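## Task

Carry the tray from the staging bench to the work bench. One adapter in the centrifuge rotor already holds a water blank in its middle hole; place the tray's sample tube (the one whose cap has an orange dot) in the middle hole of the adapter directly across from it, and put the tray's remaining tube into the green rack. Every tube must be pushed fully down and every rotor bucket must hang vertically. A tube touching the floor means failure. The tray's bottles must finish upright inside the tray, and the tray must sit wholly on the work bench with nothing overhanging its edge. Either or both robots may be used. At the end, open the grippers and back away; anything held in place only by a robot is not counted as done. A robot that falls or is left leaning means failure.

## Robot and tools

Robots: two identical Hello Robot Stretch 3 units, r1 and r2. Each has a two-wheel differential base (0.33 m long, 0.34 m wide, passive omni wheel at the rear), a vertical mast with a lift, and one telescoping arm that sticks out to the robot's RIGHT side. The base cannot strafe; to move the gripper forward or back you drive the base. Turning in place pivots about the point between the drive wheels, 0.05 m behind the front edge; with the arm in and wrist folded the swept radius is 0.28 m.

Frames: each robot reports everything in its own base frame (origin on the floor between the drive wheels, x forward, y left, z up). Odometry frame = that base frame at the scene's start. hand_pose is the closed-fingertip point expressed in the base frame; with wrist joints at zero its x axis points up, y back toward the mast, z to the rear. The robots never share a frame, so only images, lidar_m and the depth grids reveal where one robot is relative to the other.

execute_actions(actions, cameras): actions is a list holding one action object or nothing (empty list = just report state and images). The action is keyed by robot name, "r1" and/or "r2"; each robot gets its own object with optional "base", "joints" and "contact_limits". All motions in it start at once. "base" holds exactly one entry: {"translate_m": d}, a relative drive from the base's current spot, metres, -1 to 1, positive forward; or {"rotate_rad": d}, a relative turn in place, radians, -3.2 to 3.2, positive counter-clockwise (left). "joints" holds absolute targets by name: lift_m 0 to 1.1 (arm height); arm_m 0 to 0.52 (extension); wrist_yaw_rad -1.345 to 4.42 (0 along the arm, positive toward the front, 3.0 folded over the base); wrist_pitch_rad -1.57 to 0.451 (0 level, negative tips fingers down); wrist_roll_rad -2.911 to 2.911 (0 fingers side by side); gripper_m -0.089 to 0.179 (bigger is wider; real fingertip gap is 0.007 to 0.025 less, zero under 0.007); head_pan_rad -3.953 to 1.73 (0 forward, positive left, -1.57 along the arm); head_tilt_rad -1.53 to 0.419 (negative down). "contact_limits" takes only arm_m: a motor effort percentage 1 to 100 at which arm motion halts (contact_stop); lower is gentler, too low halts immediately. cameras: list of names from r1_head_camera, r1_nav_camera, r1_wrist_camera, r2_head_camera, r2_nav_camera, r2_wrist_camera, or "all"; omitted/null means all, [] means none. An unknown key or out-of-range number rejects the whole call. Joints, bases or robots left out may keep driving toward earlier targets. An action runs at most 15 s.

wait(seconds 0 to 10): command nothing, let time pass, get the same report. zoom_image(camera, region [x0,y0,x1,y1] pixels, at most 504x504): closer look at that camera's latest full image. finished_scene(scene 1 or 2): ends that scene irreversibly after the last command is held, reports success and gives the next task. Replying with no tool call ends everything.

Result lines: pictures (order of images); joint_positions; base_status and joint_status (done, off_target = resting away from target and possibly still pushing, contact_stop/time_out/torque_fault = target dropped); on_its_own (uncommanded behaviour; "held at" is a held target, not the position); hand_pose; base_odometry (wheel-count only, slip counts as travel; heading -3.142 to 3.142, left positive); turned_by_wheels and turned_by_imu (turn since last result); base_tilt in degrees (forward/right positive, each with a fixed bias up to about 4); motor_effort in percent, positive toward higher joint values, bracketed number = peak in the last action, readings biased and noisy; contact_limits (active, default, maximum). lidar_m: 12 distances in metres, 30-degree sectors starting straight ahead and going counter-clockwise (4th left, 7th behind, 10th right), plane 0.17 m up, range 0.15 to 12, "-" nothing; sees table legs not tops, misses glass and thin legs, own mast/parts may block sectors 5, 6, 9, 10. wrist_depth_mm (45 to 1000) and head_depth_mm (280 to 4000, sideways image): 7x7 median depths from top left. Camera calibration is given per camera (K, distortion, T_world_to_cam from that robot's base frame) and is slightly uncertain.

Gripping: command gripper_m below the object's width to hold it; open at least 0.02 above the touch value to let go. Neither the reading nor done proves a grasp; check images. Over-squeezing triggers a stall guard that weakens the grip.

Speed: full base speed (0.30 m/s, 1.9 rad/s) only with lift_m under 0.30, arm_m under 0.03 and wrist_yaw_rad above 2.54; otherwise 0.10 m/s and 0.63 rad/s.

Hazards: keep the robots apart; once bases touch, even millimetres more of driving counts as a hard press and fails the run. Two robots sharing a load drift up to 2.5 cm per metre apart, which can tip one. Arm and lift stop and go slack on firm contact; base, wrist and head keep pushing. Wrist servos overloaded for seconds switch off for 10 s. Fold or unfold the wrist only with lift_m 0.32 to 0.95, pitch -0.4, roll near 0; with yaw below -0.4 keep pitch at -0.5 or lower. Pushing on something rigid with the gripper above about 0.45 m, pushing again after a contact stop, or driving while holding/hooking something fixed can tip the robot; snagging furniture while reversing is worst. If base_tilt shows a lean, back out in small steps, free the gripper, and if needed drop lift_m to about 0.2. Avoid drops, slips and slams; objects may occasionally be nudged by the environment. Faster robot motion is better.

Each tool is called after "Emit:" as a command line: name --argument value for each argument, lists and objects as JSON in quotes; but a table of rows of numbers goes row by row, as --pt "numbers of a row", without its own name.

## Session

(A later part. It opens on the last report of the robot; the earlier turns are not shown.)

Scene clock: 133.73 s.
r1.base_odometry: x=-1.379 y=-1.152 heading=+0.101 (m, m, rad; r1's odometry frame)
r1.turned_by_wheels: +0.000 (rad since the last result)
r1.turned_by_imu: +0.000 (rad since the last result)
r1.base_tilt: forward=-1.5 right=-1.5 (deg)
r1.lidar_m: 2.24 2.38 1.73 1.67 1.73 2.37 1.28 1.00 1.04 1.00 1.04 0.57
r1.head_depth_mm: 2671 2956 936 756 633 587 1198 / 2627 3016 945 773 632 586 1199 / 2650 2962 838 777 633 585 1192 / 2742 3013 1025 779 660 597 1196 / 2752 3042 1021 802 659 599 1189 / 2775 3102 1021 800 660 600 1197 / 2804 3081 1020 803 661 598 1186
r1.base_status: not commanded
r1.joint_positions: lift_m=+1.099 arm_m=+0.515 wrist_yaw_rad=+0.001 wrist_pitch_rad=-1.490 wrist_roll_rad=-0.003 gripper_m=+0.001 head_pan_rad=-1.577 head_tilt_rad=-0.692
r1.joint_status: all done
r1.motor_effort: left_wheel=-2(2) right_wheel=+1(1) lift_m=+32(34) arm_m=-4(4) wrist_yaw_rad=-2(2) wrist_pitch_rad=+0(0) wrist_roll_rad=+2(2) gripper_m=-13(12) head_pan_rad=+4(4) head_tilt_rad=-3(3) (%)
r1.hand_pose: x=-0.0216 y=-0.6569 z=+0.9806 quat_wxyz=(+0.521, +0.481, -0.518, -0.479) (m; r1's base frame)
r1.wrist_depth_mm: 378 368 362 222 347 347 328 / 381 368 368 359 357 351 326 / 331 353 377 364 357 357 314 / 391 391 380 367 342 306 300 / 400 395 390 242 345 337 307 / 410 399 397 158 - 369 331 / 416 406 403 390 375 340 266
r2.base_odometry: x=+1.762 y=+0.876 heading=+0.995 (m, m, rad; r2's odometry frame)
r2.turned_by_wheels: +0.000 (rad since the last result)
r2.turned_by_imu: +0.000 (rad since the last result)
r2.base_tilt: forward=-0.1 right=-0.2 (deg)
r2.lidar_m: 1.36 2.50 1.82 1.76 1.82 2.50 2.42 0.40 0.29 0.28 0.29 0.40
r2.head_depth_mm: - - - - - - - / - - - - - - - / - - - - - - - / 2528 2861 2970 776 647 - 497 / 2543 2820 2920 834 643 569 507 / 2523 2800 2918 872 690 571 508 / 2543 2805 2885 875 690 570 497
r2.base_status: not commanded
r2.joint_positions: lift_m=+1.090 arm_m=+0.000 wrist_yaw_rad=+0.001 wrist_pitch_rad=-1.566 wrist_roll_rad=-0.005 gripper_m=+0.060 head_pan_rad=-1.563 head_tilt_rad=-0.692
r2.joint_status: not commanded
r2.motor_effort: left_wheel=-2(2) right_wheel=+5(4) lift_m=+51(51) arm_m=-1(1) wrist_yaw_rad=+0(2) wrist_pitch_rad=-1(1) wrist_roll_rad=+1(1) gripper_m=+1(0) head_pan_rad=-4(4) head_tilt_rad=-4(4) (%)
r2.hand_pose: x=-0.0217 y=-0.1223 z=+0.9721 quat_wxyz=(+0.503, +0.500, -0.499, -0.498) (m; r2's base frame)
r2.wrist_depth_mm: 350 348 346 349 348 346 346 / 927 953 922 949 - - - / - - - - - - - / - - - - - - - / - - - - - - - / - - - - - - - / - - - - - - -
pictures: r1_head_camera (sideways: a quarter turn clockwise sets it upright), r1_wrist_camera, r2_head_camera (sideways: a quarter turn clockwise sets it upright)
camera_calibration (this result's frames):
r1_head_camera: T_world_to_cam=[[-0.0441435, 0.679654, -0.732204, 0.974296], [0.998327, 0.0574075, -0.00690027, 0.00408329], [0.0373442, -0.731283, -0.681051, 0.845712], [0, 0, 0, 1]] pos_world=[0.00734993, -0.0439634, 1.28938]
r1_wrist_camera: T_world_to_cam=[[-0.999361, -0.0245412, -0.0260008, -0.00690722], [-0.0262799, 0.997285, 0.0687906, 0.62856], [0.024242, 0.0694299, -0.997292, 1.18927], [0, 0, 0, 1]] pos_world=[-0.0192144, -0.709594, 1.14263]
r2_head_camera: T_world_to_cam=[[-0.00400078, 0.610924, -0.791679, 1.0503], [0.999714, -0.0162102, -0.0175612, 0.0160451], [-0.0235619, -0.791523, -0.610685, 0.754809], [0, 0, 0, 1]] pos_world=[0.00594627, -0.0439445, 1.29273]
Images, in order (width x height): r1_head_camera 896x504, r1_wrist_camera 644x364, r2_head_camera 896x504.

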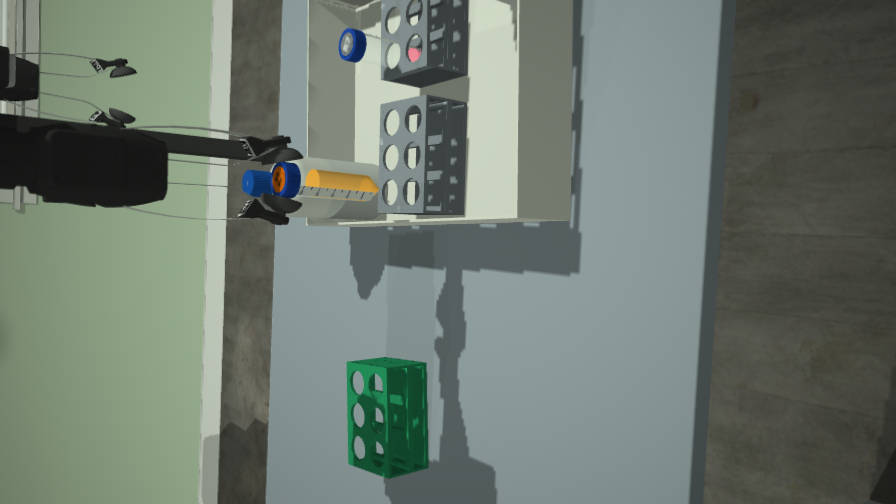

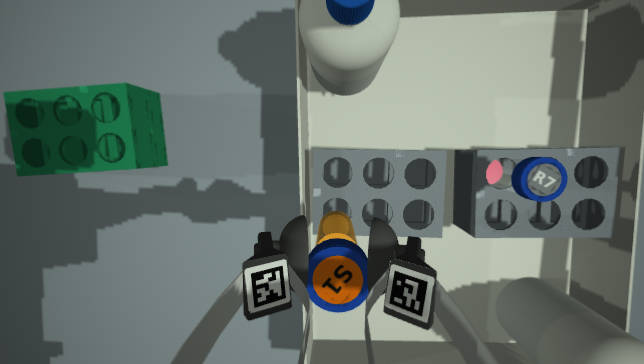

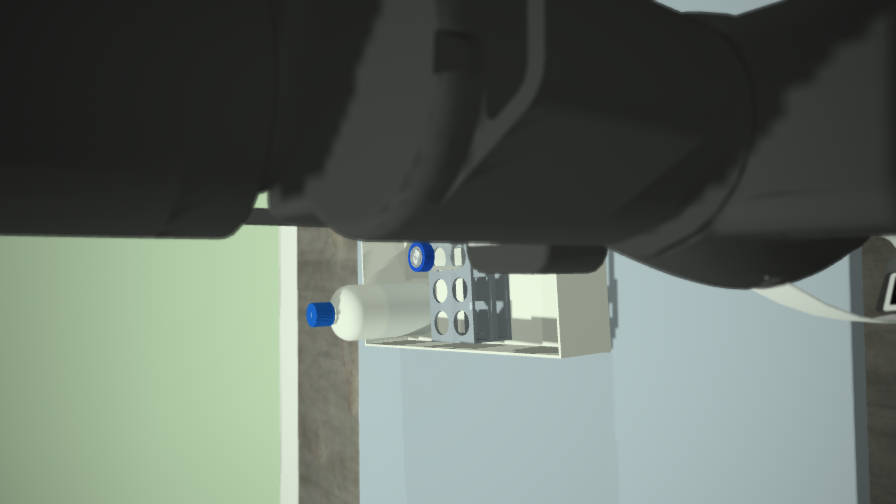

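Emit:
execute_actions --actions '[{"r1":{"joints":{"arm_m":0.22}},"r2":{"base":{"translate_m":0.015},"joints":{"arm_m":0.3,"gripper_m":0.075}}}]' --cameras '[]'

Emit:
execute_actions --actions '[{"r1":{"base":{"translate_m":-1.0},"joints":{"head_pan_rad":-2.0}},"r2":{"joints":{"arm_m":0.495,"lift_m":1.04}}}]' --cameras '["r1_head_camera","r1_nav_camera","r2_wrist_camera"]'

Scene clock: 138.90 s.
r1.base_odometry: x=-1.379 y=-1.152 heading=+0.101 (m, m, rad; r1's odometry frame)
r1.turned_by_wheels: +0.000 (rad since the last result)
r1.turned_by_imu: +0.000 (rad since the last result)
r1.base_tilt: forward=-1.5 right=-1.4 (deg)
r1.lidar_m: 2.24 2.37 1.74 1.67 1.73 2.37 1.28 1.00 1.04 1.00 1.04 0.57
r1.head_depth_mm: - 3003 941 753 631 584 1193 / - - 929 778 634 585 1200 / 2671 - - 776 614 585 1196 / 2720 3028 1027 802 661 598 1192 / 2728 3059 1018 804 658 599 1186 / 2772 3077 1024 802 657 599 1200 / 2826 3078 1021 798 657 598 1186
r1.base_status: not commanded
r1.joint_positions: lift_m=+1.099 arm_m=+0.220 wrist_yaw_rad=+0.001 wrist_pitch_rad=-1.490 wrist_roll_rad=-0.003 gripper_m=+0.001 head_pan_rad=-1.577 head_tilt_rad=-0.692
r1.joint_status: all done
r1.motor_effort: left_wheel=-2(2) right_wheel=+1(1) lift_m=+32(32) arm_m=-4(3) wrist_yaw_rad=-2(3) wrist_pitch_rad=+0(0) wrist_roll_rad=+2(2) gripper_m=-13(13) head_pan_rad=+4(4) head_tilt_rad=-5(3) (%)
r1.hand_pose: x=-0.0216 y=-0.3620 z=+0.9805 quat_wxyz=(+0.521, +0.480, -0.518, -0.479) (m; r1's base frame)
r1.wrist_depth_mm: 375 373 364 359 349 345 250 / 380 375 370 362 359 351 304 / 389 381 376 373 363 359 357 / 397 388 383 378 375 365 360 / - - - 228 - - - / - - - 158 - - - / - - - - - - -
r2.base_odometry: x=+1.771 y=+0.888 heading=+0.995 (m, m, rad; r2's odometry frame)
r2.turned_by_wheels: +0.000 (rad since the last result)
r2.turned_by_imu: +0.000 (rad since the last result)
r2.base_tilt: forward=-0.2 right=-0.2 (deg)
r2.lidar_m: 1.35 2.49 1.82 1.76 1.82 2.49 2.44 0.40 0.29 0.28 0.29 0.40
r2.head_depth_mm: 2616 2890 2967 879 658 570 510 / 2467 2850 2904 764 643 571 508 / - 2801 2605 808 651 572 507 / 2556 2819 931 773 648 569 508 / 2504 2819 2867 845 652 570 507 / 2542 2823 2872 874 691 571 508 / 2532 2808 2914 877 688 571 496
r2.base_status: done
r2.joint_positions: lift_m=+1.090 arm_m=+0.300 wrist_yaw_rad=+0.000 wrist_pitch_rad=-1.566 wrist_roll_rad=-0.003 gripper_m=+0.075 head_pan_rad=-1.563 head_tilt_rad=-0.692
r2.joint_status: all done
r2.motor_effort: left_wheel=-2(5) right_wheel=+4(10) lift_m=+51(51) arm_m=+4(5) wrist_yaw_rad=+0(2) wrist_pitch_rad=+0(0) wrist_roll_rad=+1(1) gripper_m=+0(62) head_pan_rad=-4(4) head_tilt_rad=-4(4) (%)
r2.hand_pose: x=-0.0216 y=-0.4217 z=+0.9721 quat_wxyz=(+0.502, +0.500, -0.500, -0.498) (m; r2's base frame)
r2.wrist_depth_mm: 350 349 343 345 344 219 178 / 362 361 353 357 355 232 354 / 373 368 367 364 367 367 368 / 387 384 382 384 381 381 378 / 396 393 390 393 392 392 390 / 411 408 409 407 408 405 404 / - - - - - - -
pictures: none
No camera images: the call's "cameras" was empty. Leave "cameras" out to get every camera's image.

Scene clock: 149.87 s.
r1.base_odometry: x=-2.374 y=-1.253 heading=+0.101 (m, m, rad; r1's odometry frame)
r1.turned_by_wheels: +0.000 (rad since the last result)
r1.turned_by_imu: +0.000 (rad since the last result)
r1.base_tilt: forward=-1.5 right=-1.4 (deg)
r1.lidar_m: 1.48 2.36 1.73 1.67 1.73 2.09 2.02 0.46 0.35 0.36 1.04 1.42
r1.head_depth_mm: 918 1060 1035 815 655 789 1132 / 876 1006 1008 817 635 718 1004 / 846 962 1011 738 730 770 893 / 820 918 937 891 906 803 908 / - 947 2319 1125 1003 1312 1188 / - 2988 2407 1987 543 622 816 / - - - 827 659 560 1184
r1.base_status: done
r1.joint_positions: lift_m=+1.099 arm_m=+0.220 wrist_yaw_rad=+0.001 wrist_pitch_rad=-1.490 wrist_roll_rad=-0.003 gripper_m=+0.001 head_pan_rad=-1.993 head_tilt_rad=-0.692
r1.joint_status: all done
r1.motor_effort: left_wheel=-2(5) right_wheel=+2(3) lift_m=+32(32) arm_m=-3(4) wrist_yaw_rad=-2(2) wrist_pitch_rad=+0(0) wrist_roll_rad=+2(2) gripper_m=-12(13) head_pan_rad=-5(41) head_tilt_rad=-4(3) (%)
r1.hand_pose: x=-0.0216 y=-0.3620 z=+0.9805 quat_wxyz=(+0.521, +0.480, -0.518, -0.479) (m; r1's base frame)
r1.wrist_depth_mm: 375 366 363 361 545 440 302 / 381 377 370 366 560 436 311 / 389 383 378 372 555 426 313 / 397 391 380 387 595 419 315 / - - - 226 - - - / - - - 159 - - - / - - - - - - -
r2.base_odometry: x=+1.771 y=+0.888 heading=+0.995 (m, m, rad; r2's odometry frame)
r2.turned_by_wheels: +0.000 (rad since the last result)
r2.turned_by_imu: +0.000 (rad since the last result)
r2.base_tilt: forward=-0.1 right=-0.2 (deg)
r2.lidar_m: 1.35 2.50 1.83 1.76 1.82 2.49 2.43 0.40 0.29 0.28 0.29 0.40
r2.head_depth_mm: 2462 2920 2932 881 658 574 510 / 2494 2852 2919 766 644 571 507 / - 2891 2921 783 651 570 507 / 2502 2819 2766 776 644 572 507 / 2549 2826 2901 840 651 572 508 / 2523 2810 2890 873 691 570 507 / 2536 2797 2911 871 691 570 497
r2.base_status: not commanded
r2.joint_positions: lift_m=+1.040 arm_m=+0.495 wrist_yaw_rad=+0.000 wrist_pitch_rad=-1.566 wrist_roll_rad=-0.003 gripper_m=+0.075 head_pan_rad=-1.563 head_tilt_rad=-0.692
r2.joint_status: all done
r2.motor_effort: left_wheel=-3(3) right_wheel=+5(5) lift_m=+34(43) arm_m=+4(4) wrist_yaw_rad=-1(1) wrist_pitch_rad=+0(0) wrist_roll_rad=+1(1) gripper_m=+0(0) head_pan_rad=-4(3) head_tilt_rad=-4(4) (%)
r2.hand_pose: x=-0.0216 y=-0.6167 z=+0.9226 quat_wxyz=(+0.502, +0.500, -0.500, -0.498) (m; r2's base frame)
r2.wrist_depth_mm: 301 299 299 298 298 295 296 / 310 311 304 304 301 279 303 / 322 318 260 259 258 256 314 / 330 331 286 203 293 291 323 / 342 342 337 337 335 320 335 / 352 351 351 350 349 240 345 / 363 364 322 324 311 255 198
pictures: r1_head_camera (sideways: a quarter turn clockwise sets it upright), r1_nav_camera (sideways: a quarter turn counterclockwise sets it upright), r2_wrist_camera
camera_calibration (this result's frames):
r1_head_camera: T_world_to_cam=[[0.234251, 0.639535, -0.732203, 0.972597], [0.936393, -0.350885, -0.00690025, 0.00446107], [-0.261332, -0.684014, -0.681051, 0.847534], [0, 0, 0, 1]] pos_world=[-0.0105211, -0.0407195, 1.28938]
r1_nav_camera: T_world_to_cam=[[-0.225151, -0.570749, 0.789653, -0.980141], [-0.90005, 0.432205, 0.0557625, -0.00913241], [-0.373118, -0.698172, -0.611014, 0.760026], [0, 0, 0, 1]] pos_world=[0.0546799, -0.0248385, 1.23887]
r2_wrist_camera: T_world_to_cam=[[-0.999579, 0.0289972, -0.000453186, -0.0028977], [0.0281443, 0.97371, 0.226045, 0.41824], [0.00699597, 0.225938, -0.974117, 1.20756], [0, 0, 0, 1]] pos_world=[-0.0231156, -0.679995, 1.08177]
Images, in order (width x height): r1_head_camera 896x504, r1_nav_camera 672x504, r2_wrist_camera 644x364.

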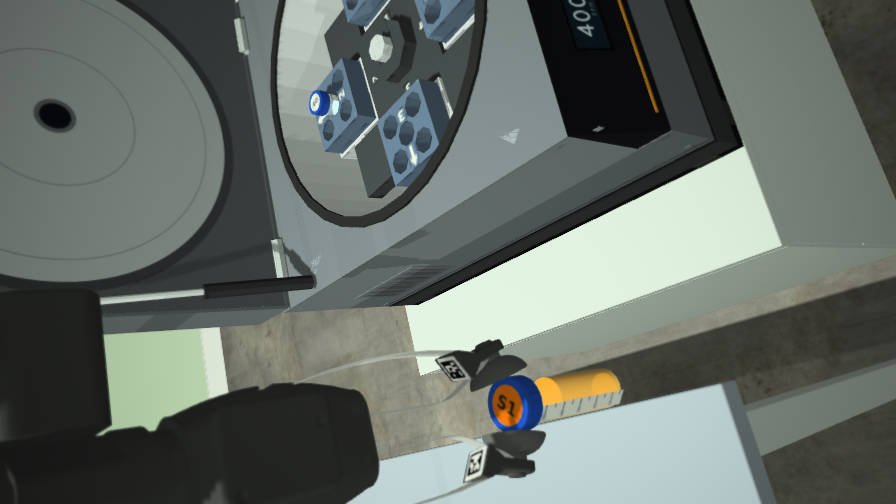

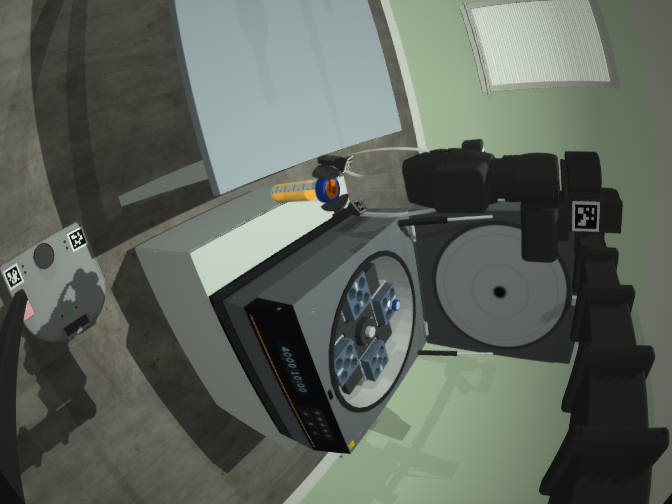

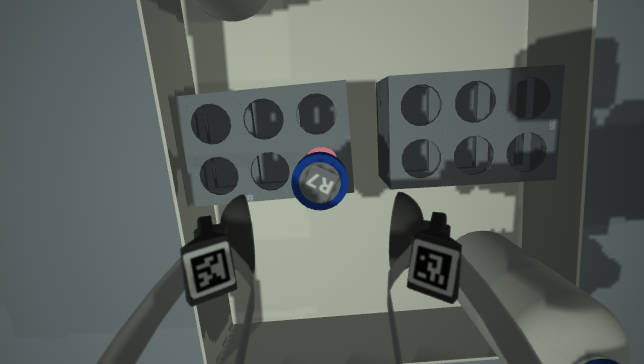

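Emit:
execute_actions --actions '[{"r1":{"base":{"translate_m":-0.48},"joints":{"head_pan_rad":-1.57,"arm_m":0.3}},"r2":{"joints":{"arm_m":0.514}}}]' --cameras '["r1_head_camera","r1_wrist_camera"]'

Emit:
execute_actions --actions '[{"r2":{"joints":{"lift_m":0.995}}}]' --cameras '["r2_wrist_camera"]'

Scene clock: 157.70 s.
r1.base_odometry: x=-2.851 y=-1.302 heading=+0.101 (m, m, rad; r1's odometry frame)
r1.turned_by_wheels: +0.000 (rad since the last result)
r1.turned_by_imu: +0.000 (rad since the last result)
r1.base_tilt: forward=-1.4 right=-1.5 (deg)
r1.lidar_m: 1.95 2.37 1.73 1.67 1.73 1.59 1.54 0.47 0.34 0.33 0.34 0.46
r1.head_depth_mm: 775 848 919 813 603 579 707 / - 855 934 788 652 583 720 / 763 - 938 525 648 588 733 / 770 867 938 805 597 594 748 / 775 872 933 813 603 598 762 / 804 2959 2237 755 602 602 775 / 2804 3078 2498 1423 603 614 790
r1.base_status: done
r1.joint_positions: lift_m=+1.099 arm_m=+0.300 wrist_yaw_rad=+0.001 wrist_pitch_rad=-1.489 wrist_roll_rad=-0.003 gripper_m=+0.001 head_pan_rad=-1.577 head_tilt_rad=-0.692
r1.joint_status: all done
r1.motor_effort: left_wheel=-2(6) right_wheel=+1(3) lift_m=+32(32) arm_m=+4(3) wrist_yaw_rad=-2(2) wrist_pitch_rad=+0(0) wrist_roll_rad=+2(1) gripper_m=-14(13) head_pan_rad=+4(40) head_tilt_rad=-4(3) (%)
r1.hand_pose: x=-0.0216 y=-0.4414 z=+0.9805 quat_wxyz=(+0.521, +0.480, -0.518, -0.479) (m; r1's base frame)
r1.wrist_depth_mm: - 329 359 357 364 349 305 / - 335 390 383 372 382 310 / - 340 398 393 380 372 312 / 662 343 340 461 449 324 322 / - 348 342 239 329 326 323 / - - - 158 - - - / - - - - - - -
r2.base_odometry: x=+1.771 y=+0.888 heading=+0.995 (m, m, rad; r2's odometry frame)
r2.turned_by_wheels: +0.000 (rad since the last result)
r2.turned_by_imu: +0.000 (rad since the last result)
r2.base_tilt: forward=-0.2 right=-0.2 (deg)
r2.lidar_m: 1.35 2.50 1.82 1.75 1.82 2.49 2.44 0.40 0.29 0.28 0.29 0.40
r2.head_depth_mm: 2477 2912 2894 880 660 571 509 / - 2888 2922 765 645 571 508 / - 2886 2883 795 650 571 506 / 2490 2768 2784 778 646 572 508 / 2543 2825 2952 834 649 569 507 / 2562 2817 2891 873 691 571 508 / 2503 2809 2888 879 691 569 497
r2.base_status: not commanded
r2.joint_positions: lift_m=+1.040 arm_m=+0.514 wrist_yaw_rad=+0.000 wrist_pitch_rad=-1.566 wrist_roll_rad=-0.003 gripper_m=+0.075 head_pan_rad=-1.563 head_tilt_rad=-0.692
r2.joint_status: all done
r2.motor_effort: left_wheel=-3(2) right_wheel=+5(4) lift_m=+34(33) arm_m=+4(4) wrist_yaw_rad=+0(1) wrist_pitch_rad=-1(1) wrist_roll_rad=+1(1) gripper_m=+0(0) head_pan_rad=-4(4) head_tilt_rad=-5(4) (%)
r2.hand_pose: x=-0.0216 y=-0.6357 z=+0.9226 quat_wxyz=(+0.502, +0.500, -0.500, -0.498) (m; r2's base frame)
r2.wrist_depth_mm: 301 298 265 298 297 294 297 / 312 307 308 306 304 301 305 / 320 319 295 314 259 259 312 / 331 330 266 263 269 266 325 / 341 341 292 337 335 331 336 / 353 354 351 350 348 279 346 / 366 365 347 351 338 239 221
pictures: r1_head_camera (sideways: a quarter turn clockwise sets it upright), r1_wrist_camera
camera_calibration (this result's frames):
r1_head_camera: T_world_to_cam=[[-0.0439699, 0.679665, -0.732203, 0.974295], [0.998342, 0.0571525, -0.00690026, 0.00408319], [0.0371574, -0.731293, -0.681051, 0.845713], [0, 0, 0, 1]] pos_world=[0.0073387, -0.0439637, 1.28938]
r1_wrist_camera: T_world_to_cam=[[-0.999379, -0.0237623, -0.0260227, -0.00125279], [-0.0254867, 0.997355, 0.0680706, 0.414409], [0.0243363, 0.0686915, -0.997341, 1.17403], [0, 0, 0, 1]] pos_world=[-0.0192616, -0.493989, 1.14266]
Images, in order (width x height): r1_head_camera 896x504, r1_wrist_camera 644x364.

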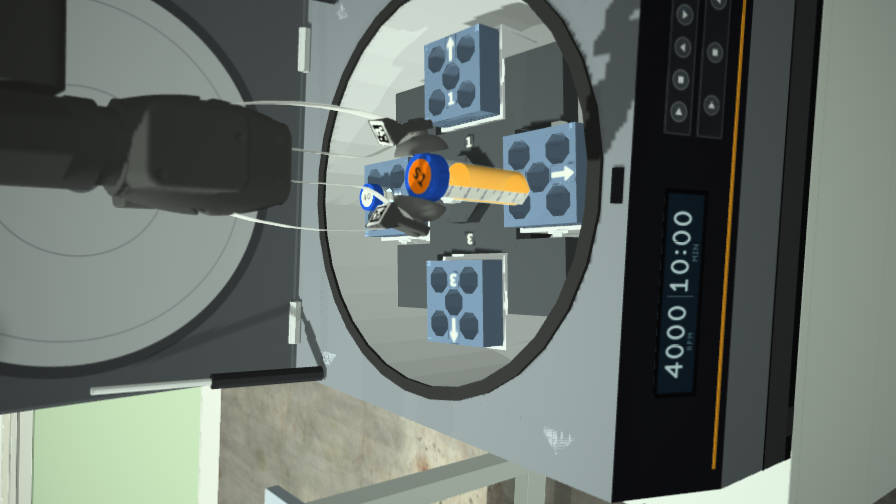

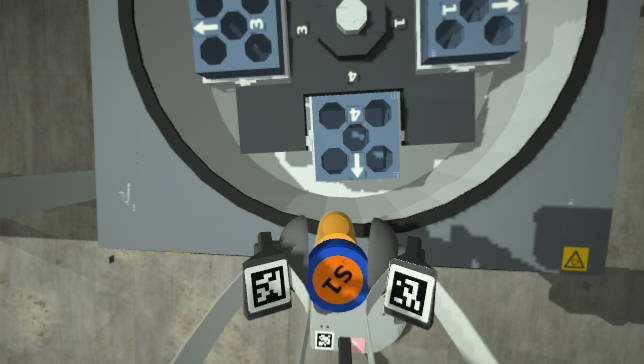

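Scene clock: 158.93 s.
r1.base_odometry: x=-2.851 y=-1.302 heading=+0.101 (m, m, rad; r1's odometry frame)
r1.turned_by_wheels: +0.000 (rad since the last result)
r1.turned_by_imu: +0.000 (rad since the last result)
r1.base_tilt: forward=-1.4 right=-1.5 (deg)
r1.lidar_m: 1.96 2.36 1.73 1.67 1.73 1.59 1.54 0.47 0.34 0.33 0.34 0.46
r1.head_depth_mm: 781 848 920 811 603 580 708 / - 856 937 787 648 583 720 / 764 - 938 524 650 590 734 / 771 869 943 802 597 592 750 / 773 876 938 813 602 599 759 / 800 3025 2240 758 602 604 775 / 2789 3119 2494 1415 603 613 792
r1.base_status: not commanded
r1.joint_positions: lift_m=+1.099 arm_m=+0.300 wrist_yaw_rad=+0.001 wrist_pitch_rad=-1.489 wrist_roll_rad=-0.003 gripper_m=+0.001 head_pan_rad=-1.577 head_tilt_rad=-0.692
r1.joint_status: not commanded
r1.motor_effort: left_wheel=-1(2) right_wheel=+1(1) lift_m=+32(32) arm_m=+4(4) wrist_yaw_rad=-2(2) wrist_pitch_rad=+0(0) wrist_roll_rad=+2(1) gripper_m=-13(14) head_pan_rad=+4(4) head_tilt_rad=-3(4) (%)
r1.hand_pose: x=-0.0216 y=-0.4414 z=+0.9805 quat_wxyz=(+0.521, +0.480, -0.518, -0.479) (m; r1's base frame)
r1.wrist_depth_mm: - 329 357 357 372 347 303 / - 338 388 380 381 385 308 / - 336 396 391 379 376 312 / 676 346 348 468 452 319 319 / - 353 345 241 331 327 327 / - - - 158 - - - / - - - - - - -
r2.base_odometry: x=+1.771 y=+0.888 heading=+0.995 (m, m, rad; r2's odometry frame)
r2.turned_by_wheels: +0.000 (rad since the last result)
r2.turned_by_imu: +0.000 (rad since the last result)
r2.base_tilt: forward=-0.2 right=-0.2 (deg)
r2.lidar_m: 1.35 2.51 1.83 1.75 1.82 2.48 2.43 0.40 0.29 0.28 0.29 0.40
r2.head_depth_mm: 2575 - - 865 659 571 511 / 2514 - 2911 765 646 571 508 / 2535 2979 2911 784 651 571 507 / 2537 2860 2625 776 649 571 509 / 2507 2847 2900 844 651 571 507 / 2521 2792 2939 876 690 569 507 / 2550 2785 2902 878 688 571 496
r2.base_status: not commanded
r2.joint_positions: lift_m=+0.995 arm_m=+0.514 wrist_yaw_rad=+0.000 wrist_pitch_rad=-1.566 wrist_roll_rad=-0.003 gripper_m=+0.075 head_pan_rad=-1.563 head_tilt_rad=-0.692
r2.joint_status: all done
r2.motor_effort: left_wheel=-3(2) right_wheel=+5(5) lift_m=+34(34) arm_m=+3(3) wrist_yaw_rad=-1(0) wrist_pitch_rad=-1(0) wrist_roll_rad=+1(1) gripper_m=+1(0) head_pan_rad=-4(4) head_tilt_rad=-4(5) (%)
r2.hand_pose: x=-0.0216 y=-0.6357 z=+0.8776 quat_wxyz=(+0.502, +0.500, -0.500, -0.498) (m; r2's base frame)
r2.wrist_depth_mm: 258 223 256 254 255 255 220 / 266 237 263 262 263 260 213 / 275 229 267 213 254 211 211 / 283 224 219 217 258 218 217 / 293 289 257 160 288 288 236 / 302 302 300 297 300 280 251 / 312 311 308 309 308 237 212
pictures: r2_wrist_camera
camera_calibration (this result's frames):
r2_wrist_camera: T_world_to_cam=[[-0.999579, 0.0289969, -0.000453189, -0.00236745], [0.028144, 0.97371, 0.226045, 0.446908], [0.00699589, 0.225937, -0.974117, 1.16803], [0, 0, 0, 1]] pos_world=[-0.0231156, -0.698992, 1.03677]
Images, in order (width x height): r2_wrist_camera 644x364.

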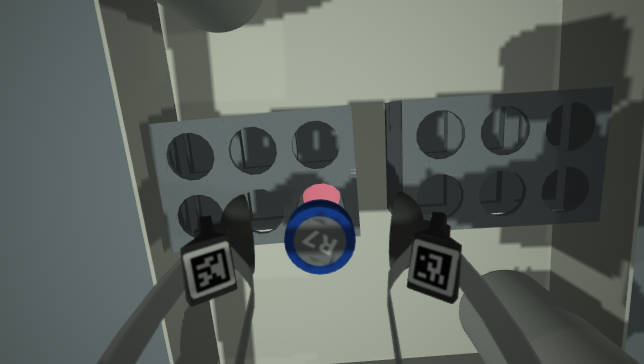

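Emit:
execute_actions --actions '[{"r1":{"base":{"translate_m":-0.024},"joints":{"arm_m":0.385}},"r2":{"joints":{"gripper_m":0.0}}}]' --cameras '[]'

Emit:
execute_actions --actions '[{"r1":{"joints":{"lift_m":1.03}},"r2":{"joints":{"lift_m":1.1}}}]' --cameras '["r1_head_camera","r1_wrist_camera","r2_wrist_camera","r2_head_camera"]'

Scene clock: 163.03 s.
r1.base_odometry: x=-2.875 y=-1.304 heading=+0.101 (m, m, rad; r1's odometry frame)
r1.turned_by_wheels: +0.000 (rad since the last result)
r1.turned_by_imu: +0.000 (rad since the last result)
r1.base_tilt: forward=-1.5 right=-1.5 (deg)
r1.lidar_m: 1.98 2.37 1.73 1.67 1.73 1.58 1.52 0.47 0.34 0.33 0.34 0.46
r1.head_depth_mm: 764 852 902 792 606 576 709 / 770 869 926 787 600 583 720 / 749 - 933 774 653 587 734 / 769 866 940 825 650 594 748 / 774 876 936 785 602 596 761 / 777 896 935 801 603 602 777 / 2834 3136 2539 1354 602 607 792
r1.base_status: done
r1.joint_positions: lift_m=+1.099 arm_m=+0.385 wrist_yaw_rad=+0.001 wrist_pitch_rad=-1.489 wrist_roll_rad=-0.003 gripper_m=+0.001 head_pan_rad=-1.577 head_tilt_rad=-0.692
r1.joint_status: all done
r1.motor_effort: left_wheel=-2(6) right_wheel=+1(4) lift_m=+32(32) arm_m=+4(5) wrist_yaw_rad=-2(2) wrist_pitch_rad=+0(0) wrist_roll_rad=+1(2) gripper_m=-12(13) head_pan_rad=+4(4) head_tilt_rad=-4(4) (%)
r1.hand_pose: x=-0.0216 y=-0.5264 z=+0.9805 quat_wxyz=(+0.521, +0.480, -0.519, -0.479) (m; r1's base frame)
r1.wrist_depth_mm: - 351 381 373 369 352 303 / - 368 379 377 368 360 309 / - 370 386 391 383 363 - / - 349 405 393 393 351 - / 625 346 402 240 429 324 - / - 355 350 157 - 333 - / - - - 349 346 337 -
r2.base_odometry: x=+1.771 y=+0.888 heading=+0.995 (m, m, rad; r2's odometry frame)
r2.turned_by_wheels: +0.000 (rad since the last result)
r2.turned_by_imu: +0.000 (rad since the last result)
r2.base_tilt: forward=-0.2 right=-0.2 (deg)
r2.lidar_m: 1.35 2.50 1.82 1.76 1.82 2.48 2.44 0.40 0.29 0.28 0.29 0.40
r2.head_depth_mm: 2556 - - 862 657 570 510 / 2517 - 2913 764 646 572 510 / 2483 2941 2915 793 651 572 507 / 2531 2841 2625 779 648 571 507 / 2518 2841 2909 842 652 569 507 / 2538 2836 2876 871 689 570 508 / 2531 2794 2877 876 689 571 495
r2.base_status: not commanded
r2.joint_positions: lift_m=+0.995 arm_m=+0.514 wrist_yaw_rad=+0.000 wrist_pitch_rad=-1.566 wrist_roll_rad=-0.003 gripper_m=+0.001 head_pan_rad=-1.563 head_tilt_rad=-0.692
r2.joint_status: all done
r2.motor_effort: left_wheel=-2(4) right_wheel=+4(5) lift_m=+33(34) arm_m=+3(3) wrist_yaw_rad=+0(0) wrist_pitch_rad=-1(1) wrist_roll_rad=+1(1) gripper_m=-12(86) head_pan_rad=-4(4) head_tilt_rad=-4(4) (%)
r2.hand_pose: x=-0.0216 y=-0.6357 z=+0.8776 quat_wxyz=(+0.502, +0.500, -0.500, -0.498) (m; r2's base frame)
r2.wrist_depth_mm: 258 223 255 254 256 253 221 / 266 237 262 262 262 260 212 / 273 228 266 213 254 210 212 / 284 223 219 218 249 218 217 / 293 290 255 158 287 287 235 / 303 301 301 298 298 279 253 / 314 314 309 309 308 223 212
pictures: none
No camera images: the call's "cameras" was empty. Leave "cameras" out to get every camera's image.

Scene clock: 164.83 s.
r1.base_odometry: x=-2.875 y=-1.304 heading=+0.101 (m, m, rad; r1's odometry frame)
r1.turned_by_wheels: +0.000 (rad since the last result)
r1.turned_by_imu: +0.000 (rad since the last result)
r1.base_tilt: forward=-1.5 right=-1.4 (deg)
r1.lidar_m: 1.98 2.37 1.73 1.67 1.73 1.57 1.52 0.47 0.34 0.33 0.34 0.46
r1.head_depth_mm: 762 864 902 794 602 578 707 / - 871 925 787 599 584 721 / 766 - 934 720 652 588 735 / 770 868 935 804 648 594 750 / 777 879 934 785 602 597 762 / 780 893 935 804 602 603 776 / 2820 3048 2492 1348 603 609 793
r1.base_status: not commanded
r1.joint_positions: lift_m=+1.031 arm_m=+0.385 wrist_yaw_rad=+0.001 wrist_pitch_rad=-1.489 wrist_roll_rad=-0.003 gripper_m=+0.001 head_pan_rad=-1.577 head_tilt_rad=-0.692
r1.joint_status: all done
r1.motor_effort: left_wheel=-2(2) right_wheel=+1(1) lift_m=+8(29) arm_m=+4(4) wrist_yaw_rad=-1(1) wrist_pitch_rad=+0(0) wrist_roll_rad=+2(1) gripper_m=-14(13) head_pan_rad=+4(4) head_tilt_rad=-3(4) (%)
r1.hand_pose: x=-0.0216 y=-0.5264 z=+0.9121 quat_wxyz=(+0.521, +0.480, -0.519, -0.479) (m; r1's base frame)
r1.wrist_depth_mm: 264 328 314 312 305 303 251 / 268 308 313 295 310 295 256 / 270 316 325 318 320 322 251 / 276 342 333 320 317 330 251 / 278 303 350 240 340 299 254 / 286 282 306 157 - 264 260 / 291 286 280 276 273 266 264
r2.base_odometry: x=+1.771 y=+0.888 heading=+0.995 (m, m, rad; r2's odometry frame)
r2.turned_by_wheels: +0.000 (rad since the last result)
r2.turned_by_imu: +0.000 (rad since the last result)
r2.base_tilt: forward=-0.2 right=-0.2 (deg)
r2.lidar_m: 1.35 2.50 1.83 1.76 1.83 2.48 2.44 0.40 0.29 0.28 0.29 0.40
r2.head_depth_mm: 2614 2890 2902 878 660 571 509 / 2534 2794 2933 769 644 571 508 / 2585 2830 2915 802 652 572 507 / 2540 2904 2907 794 647 569 508 / 2544 2842 2845 843 651 569 507 / 2535 2829 2895 876 689 571 507 / 2533 2829 2881 876 689 570 496
r2.base_status: not commanded
r2.joint_positions: lift_m=+1.100 arm_m=+0.514 wrist_yaw_rad=+0.000 wrist_pitch_rad=-1.566 wrist_roll_rad=-0.003 gripper_m=+0.001 head_pan_rad=-1.563 head_tilt_rad=-0.692
r2.joint_status: all done
r2.motor_effort: left_wheel=-3(2) right_wheel=+4(5) lift_m=+51(54) arm_m=+3(3) wrist_yaw_rad=+0(0) wrist_pitch_rad=-1(1) wrist_roll_rad=+1(1) gripper_m=-12(12) head_pan_rad=-4(4) head_tilt_rad=-4(4) (%)
r2.hand_pose: x=-0.0216 y=-0.6357 z=+0.9821 quat_wxyz=(+0.502, +0.500, -0.500, -0.498) (m; r2's base frame)
r2.wrist_depth_mm: 359 359 264 352 354 349 355 / 372 368 362 369 364 361 362 / 382 380 328 370 319 316 377 / 392 392 330 328 354 333 391 / 405 403 398 158 395 370 405 / 420 418 421 414 393 279 419 / 436 437 427 388 430 259 431
pictures: r1_head_camera (sideways: a quarter turn clockwise sets it upright), r1_wrist_camera, r2_head_camera (sideways: a quarter turn clockwise sets it upright), r2_wrist_camera
camera_calibration (this result's frames):
r1_head_camera: T_world_to_cam=[[-0.0440265, 0.679661, -0.732203, 0.974295], [0.998337, 0.0572357, -0.00690026, 0.00408322], [0.0372183, -0.73129, -0.681051, 0.845713], [0, 0, 0, 1]] pos_world=[0.00734236, -0.0439636, 1.28938]
r1_wrist_camera: T_world_to_cam=[[-0.999385, -0.0234854, -0.0260325, -0.0048986], [-0.0252083, 0.99737, 0.0679587, 0.503991], [0.024368, 0.0685732, -0.997348, 1.11158], [0, 0, 0, 1]] pos_world=[-0.0192779, -0.579005, 1.07426]
r2_head_camera: T_world_to_cam=[[-0.00400078, 0.610924, -0.791679, 1.0503], [0.999714, -0.0162102, -0.0175612, 0.0160451], [-0.0235619, -0.791523, -0.610685, 0.754809], [0, 0, 0, 1]] pos_world=[0.00594627, -0.0439445, 1.29273]
r2_wrist_camera: T_world_to_cam=[[-0.999579, 0.0289974, -0.000453186, -0.00231976], [0.0281444, 0.97371, 0.226045, 0.423305], [0.00699599, 0.225938, -0.974117, 1.26975], [0, 0, 0, 1]] pos_world=[-0.0231156, -0.698994, 1.1412]
Images, in order (width x height): r1_head_camera 896x504, r1_wrist_camera 644x364, r2_head_camera 896x504, r2_wrist_camera 644x364.

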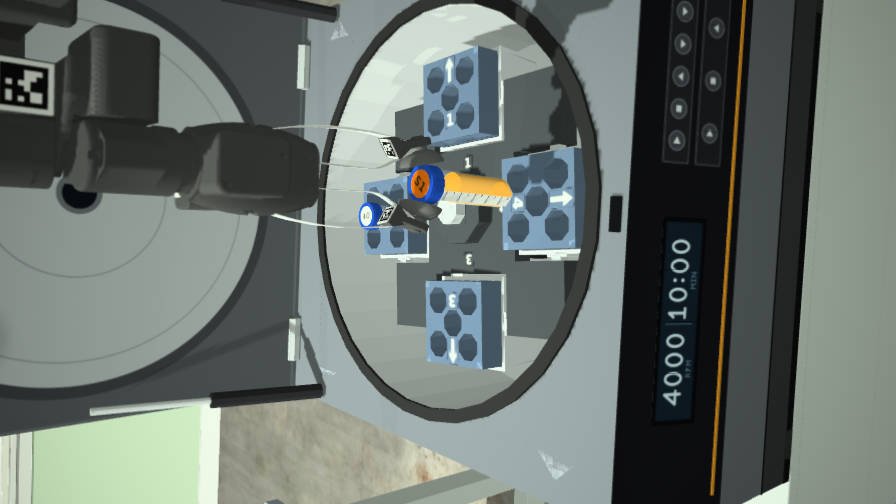

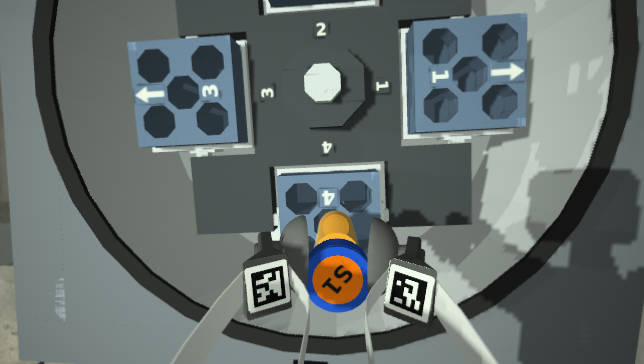

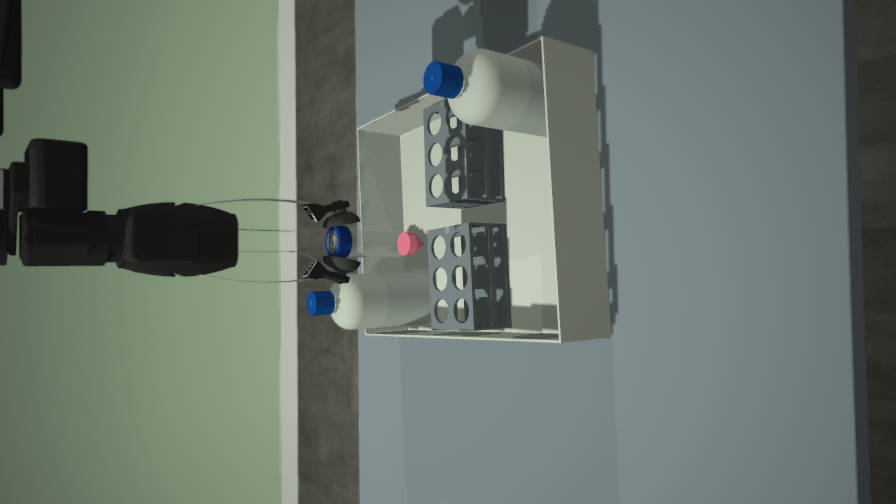

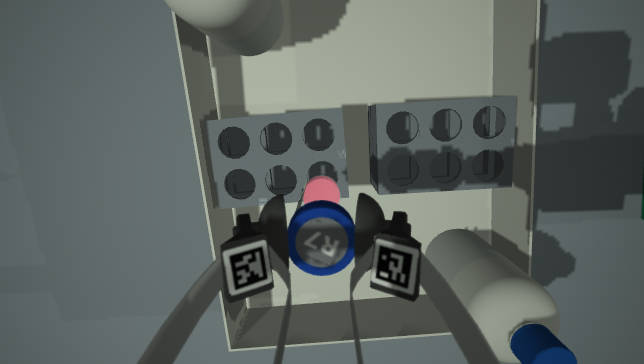

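Emit:
execute_actions --actions '[{"r1":{"base":{"translate_m":0.006},"joints":{"arm_m":0.382,"lift_m":1.01}},"r2":{"base":{"translate_m":-0.43}}}]' --cameras '["r1_head_camera","r1_wrist_camera","r2_wrist_camera","r2_head_camera"]'

Emit:
zoom_image --camera "r1_head_camera" --region '[400, 100, 620, 300]'

Scene clock: 172.33 s.
r1.base_odometry: x=-2.869 y=-1.304 heading=+0.101 (m, m, rad; r1's odometry frame)
r1.turned_by_wheels: +0.000 (rad since the last result)
r1.turned_by_imu: +0.000 (rad since the last result)
r1.base_tilt: forward=-1.4 right=-1.4 (deg)
r1.lidar_m: 1.98 2.37 1.74 1.67 1.73 1.58 1.52 0.47 0.34 0.33 0.34 0.47
r1.head_depth_mm: - 864 904 808 604 577 707 / - 890 926 796 600 582 719 / 752 - 945 760 649 587 735 / 767 872 944 805 648 591 750 / 775 875 933 788 603 598 762 / 780 911 951 787 604 605 777 / 2785 3081 2511 1346 603 609 790
r1.base_status: done
r1.joint_positions: lift_m=+1.011 arm_m=+0.382 wrist_yaw_rad=+0.001 wrist_pitch_rad=-1.489 wrist_roll_rad=-0.003 gripper_m=+0.001 head_pan_rad=-1.577 head_tilt_rad=-0.692
r1.joint_status: all done
r1.motor_effort: left_wheel=-2(2) right_wheel=+1(6) lift_m=+8(9) arm_m=-4(5) wrist_yaw_rad=-1(2) wrist_pitch_rad=+0(0) wrist_roll_rad=+1(2) gripper_m=-13(13) head_pan_rad=+4(4) head_tilt_rad=-2(3) (%)
r1.hand_pose: x=-0.0216 y=-0.5241 z=+0.8921 quat_wxyz=(+0.521, +0.480, -0.519, -0.479) (m; r1's base frame)
r1.wrist_depth_mm: 258 303 293 288 287 262 260 / 264 289 298 276 289 264 263 / 258 301 301 299 299 295 256 / 255 332 314 303 299 314 238 / 258 289 315 240 304 299 235 / 263 260 298 158 - 252 239 / 270 266 259 269 253 249 246
r2.base_odometry: x=+1.536 y=+0.527 heading=+0.995 (m, m, rad; r2's odometry frame)
r2.turned_by_wheels: +0.000 (rad since the last result)
r2.turned_by_imu: +0.002 (rad since the last result)
r2.base_tilt: forward=-0.2 right=-0.2 (deg)
r2.lidar_m: 1.09 2.48 1.82 1.75 1.83 2.49 2.01 2.19 0.29 0.28 0.29 0.40
r2.head_depth_mm: 2570 2842 2927 2110 695 572 510 / 2568 2875 2915 880 692 572 510 / 2637 2846 2901 873 691 571 508 / 2545 2931 2911 876 692 569 508 / 2540 2811 2933 875 689 571 508 / 2556 2801 2907 862 690 570 507 / 2545 2825 2875 770 649 569 506
r2.base_status: done
r2.joint_positions: lift_m=+1.100 arm_m=+0.514 wrist_yaw_rad=+0.000 wrist_pitch_rad=-1.566 wrist_roll_rad=-0.003 gripper_m=+0.001 head_pan_rad=-1.563 head_tilt_rad=-0.692
r2.joint_status: not commanded
r2.motor_effort: left_wheel=-2(7) right_wheel=+4(7) lift_m=+51(51) arm_m=+3(4) wrist_yaw_rad=+0(1) wrist_pitch_rad=-1(1) wrist_roll_rad=+1(1) gripper_m=-12(12) head_pan_rad=-4(4) head_tilt_rad=-5(4) (%)
r2.hand_pose: x=-0.0216 y=-0.6357 z=+0.9821 quat_wxyz=(+0.502, +0.500, -0.500, -0.498) (m; r2's base frame)
r2.wrist_depth_mm: 327 356 356 357 354 354 - / 339 369 369 369 367 365 - / 327 381 379 379 379 376 - / 330 389 386 328 388 389 - / 401 401 403 158 402 406 - / 321 413 422 418 420 413 - / 318 432 433 427 433 431 -
pictures: r1_head_camera (sideways: a quarter turn clockwise sets it upright), r1_wrist_camera, r2_head_camera (sideways: a quarter turn clockwise sets it upright), r2_wrist_camera
camera_calibration (this result's frames):
r1_head_camera: T_world_to_cam=[[-0.0440273, 0.679661, -0.732204, 0.974295], [0.998337, 0.0572369, -0.00690027, 0.00408323], [0.0372192, -0.73129, -0.681051, 0.845713], [0, 0, 0, 1]] pos_world=[0.00734241, -0.0439636, 1.28938]
r1_wrist_camera: T_world_to_cam=[[-0.999385, -0.0234851, -0.0260325, -0.00536456], [-0.025208, 0.99737, 0.067958, 0.503026], [0.0243681, 0.0685725, -0.997348, 1.09147], [0, 0, 0, 1]] pos_world=[-0.0192779, -0.576674, 1.05425]
r2_head_camera: T_world_to_cam=[[-0.00400078, 0.610924, -0.791679, 1.0503], [0.999714, -0.0162102, -0.0175612, 0.0160451], [-0.0235619, -0.791523, -0.610685, 0.754809], [0, 0, 0, 1]] pos_world=[0.00594627, -0.0439445, 1.29273]
r2_wrist_camera: T_world_to_cam=[[-0.999579, 0.0289969, -0.000453185, -0.00232004], [0.028144, 0.97371, 0.226045, 0.423305], [0.0069959, 0.225938, -0.974117, 1.26975], [0, 0, 0, 1]] pos_world=[-0.0231156, -0.698994, 1.1412]
Images, in order (width x height): r1_head_camera 896x504, r1_wrist_camera 644x364, r2_head_camera 896x504, r2_wrist_camera 644x364.

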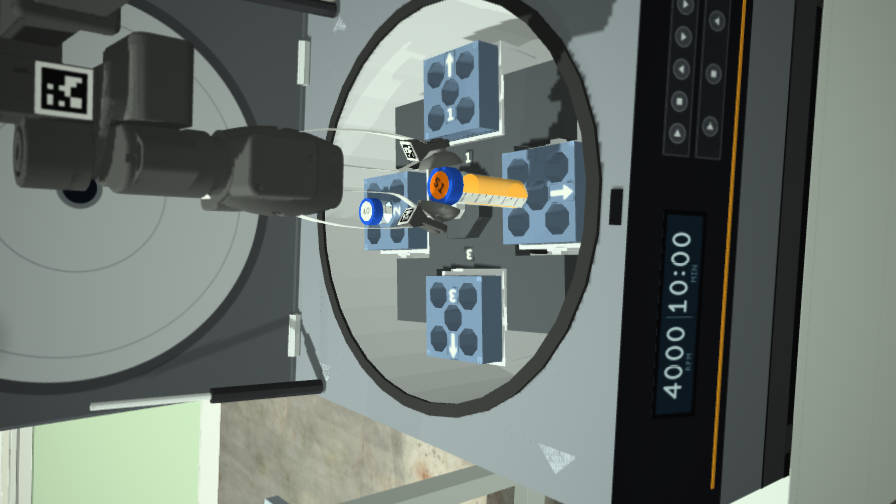

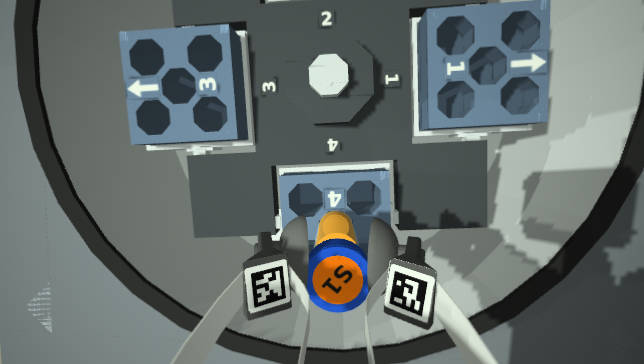

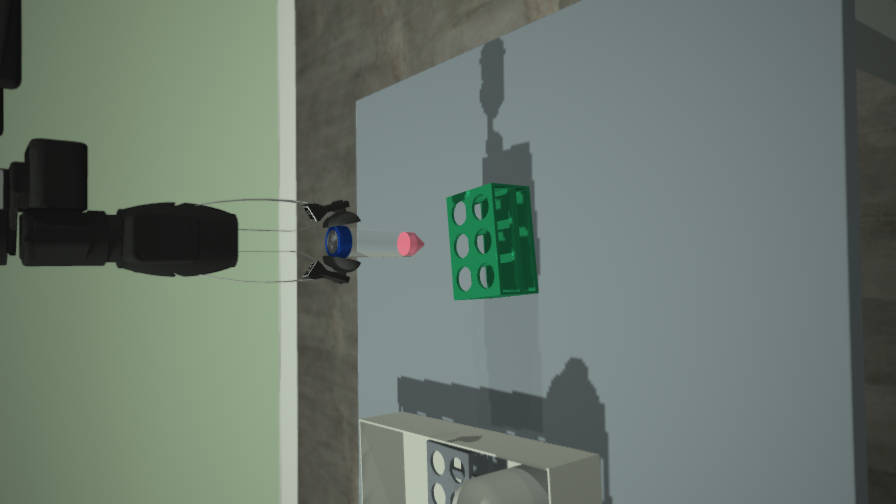

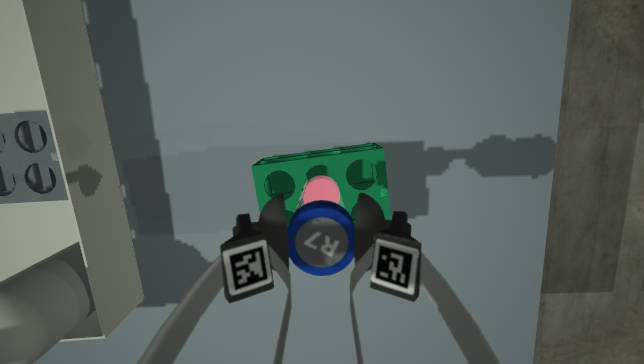

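Region (400, 100, 620, 300) of r1_head_camera's 896x504 image, scaled by 2.291, with more detail than that image has; it fills the top 458 rows of this view, and the rest is white.

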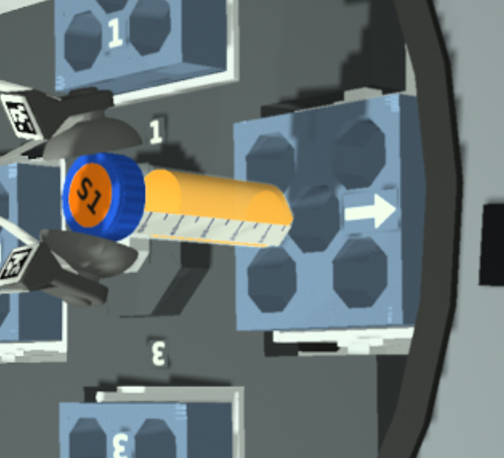

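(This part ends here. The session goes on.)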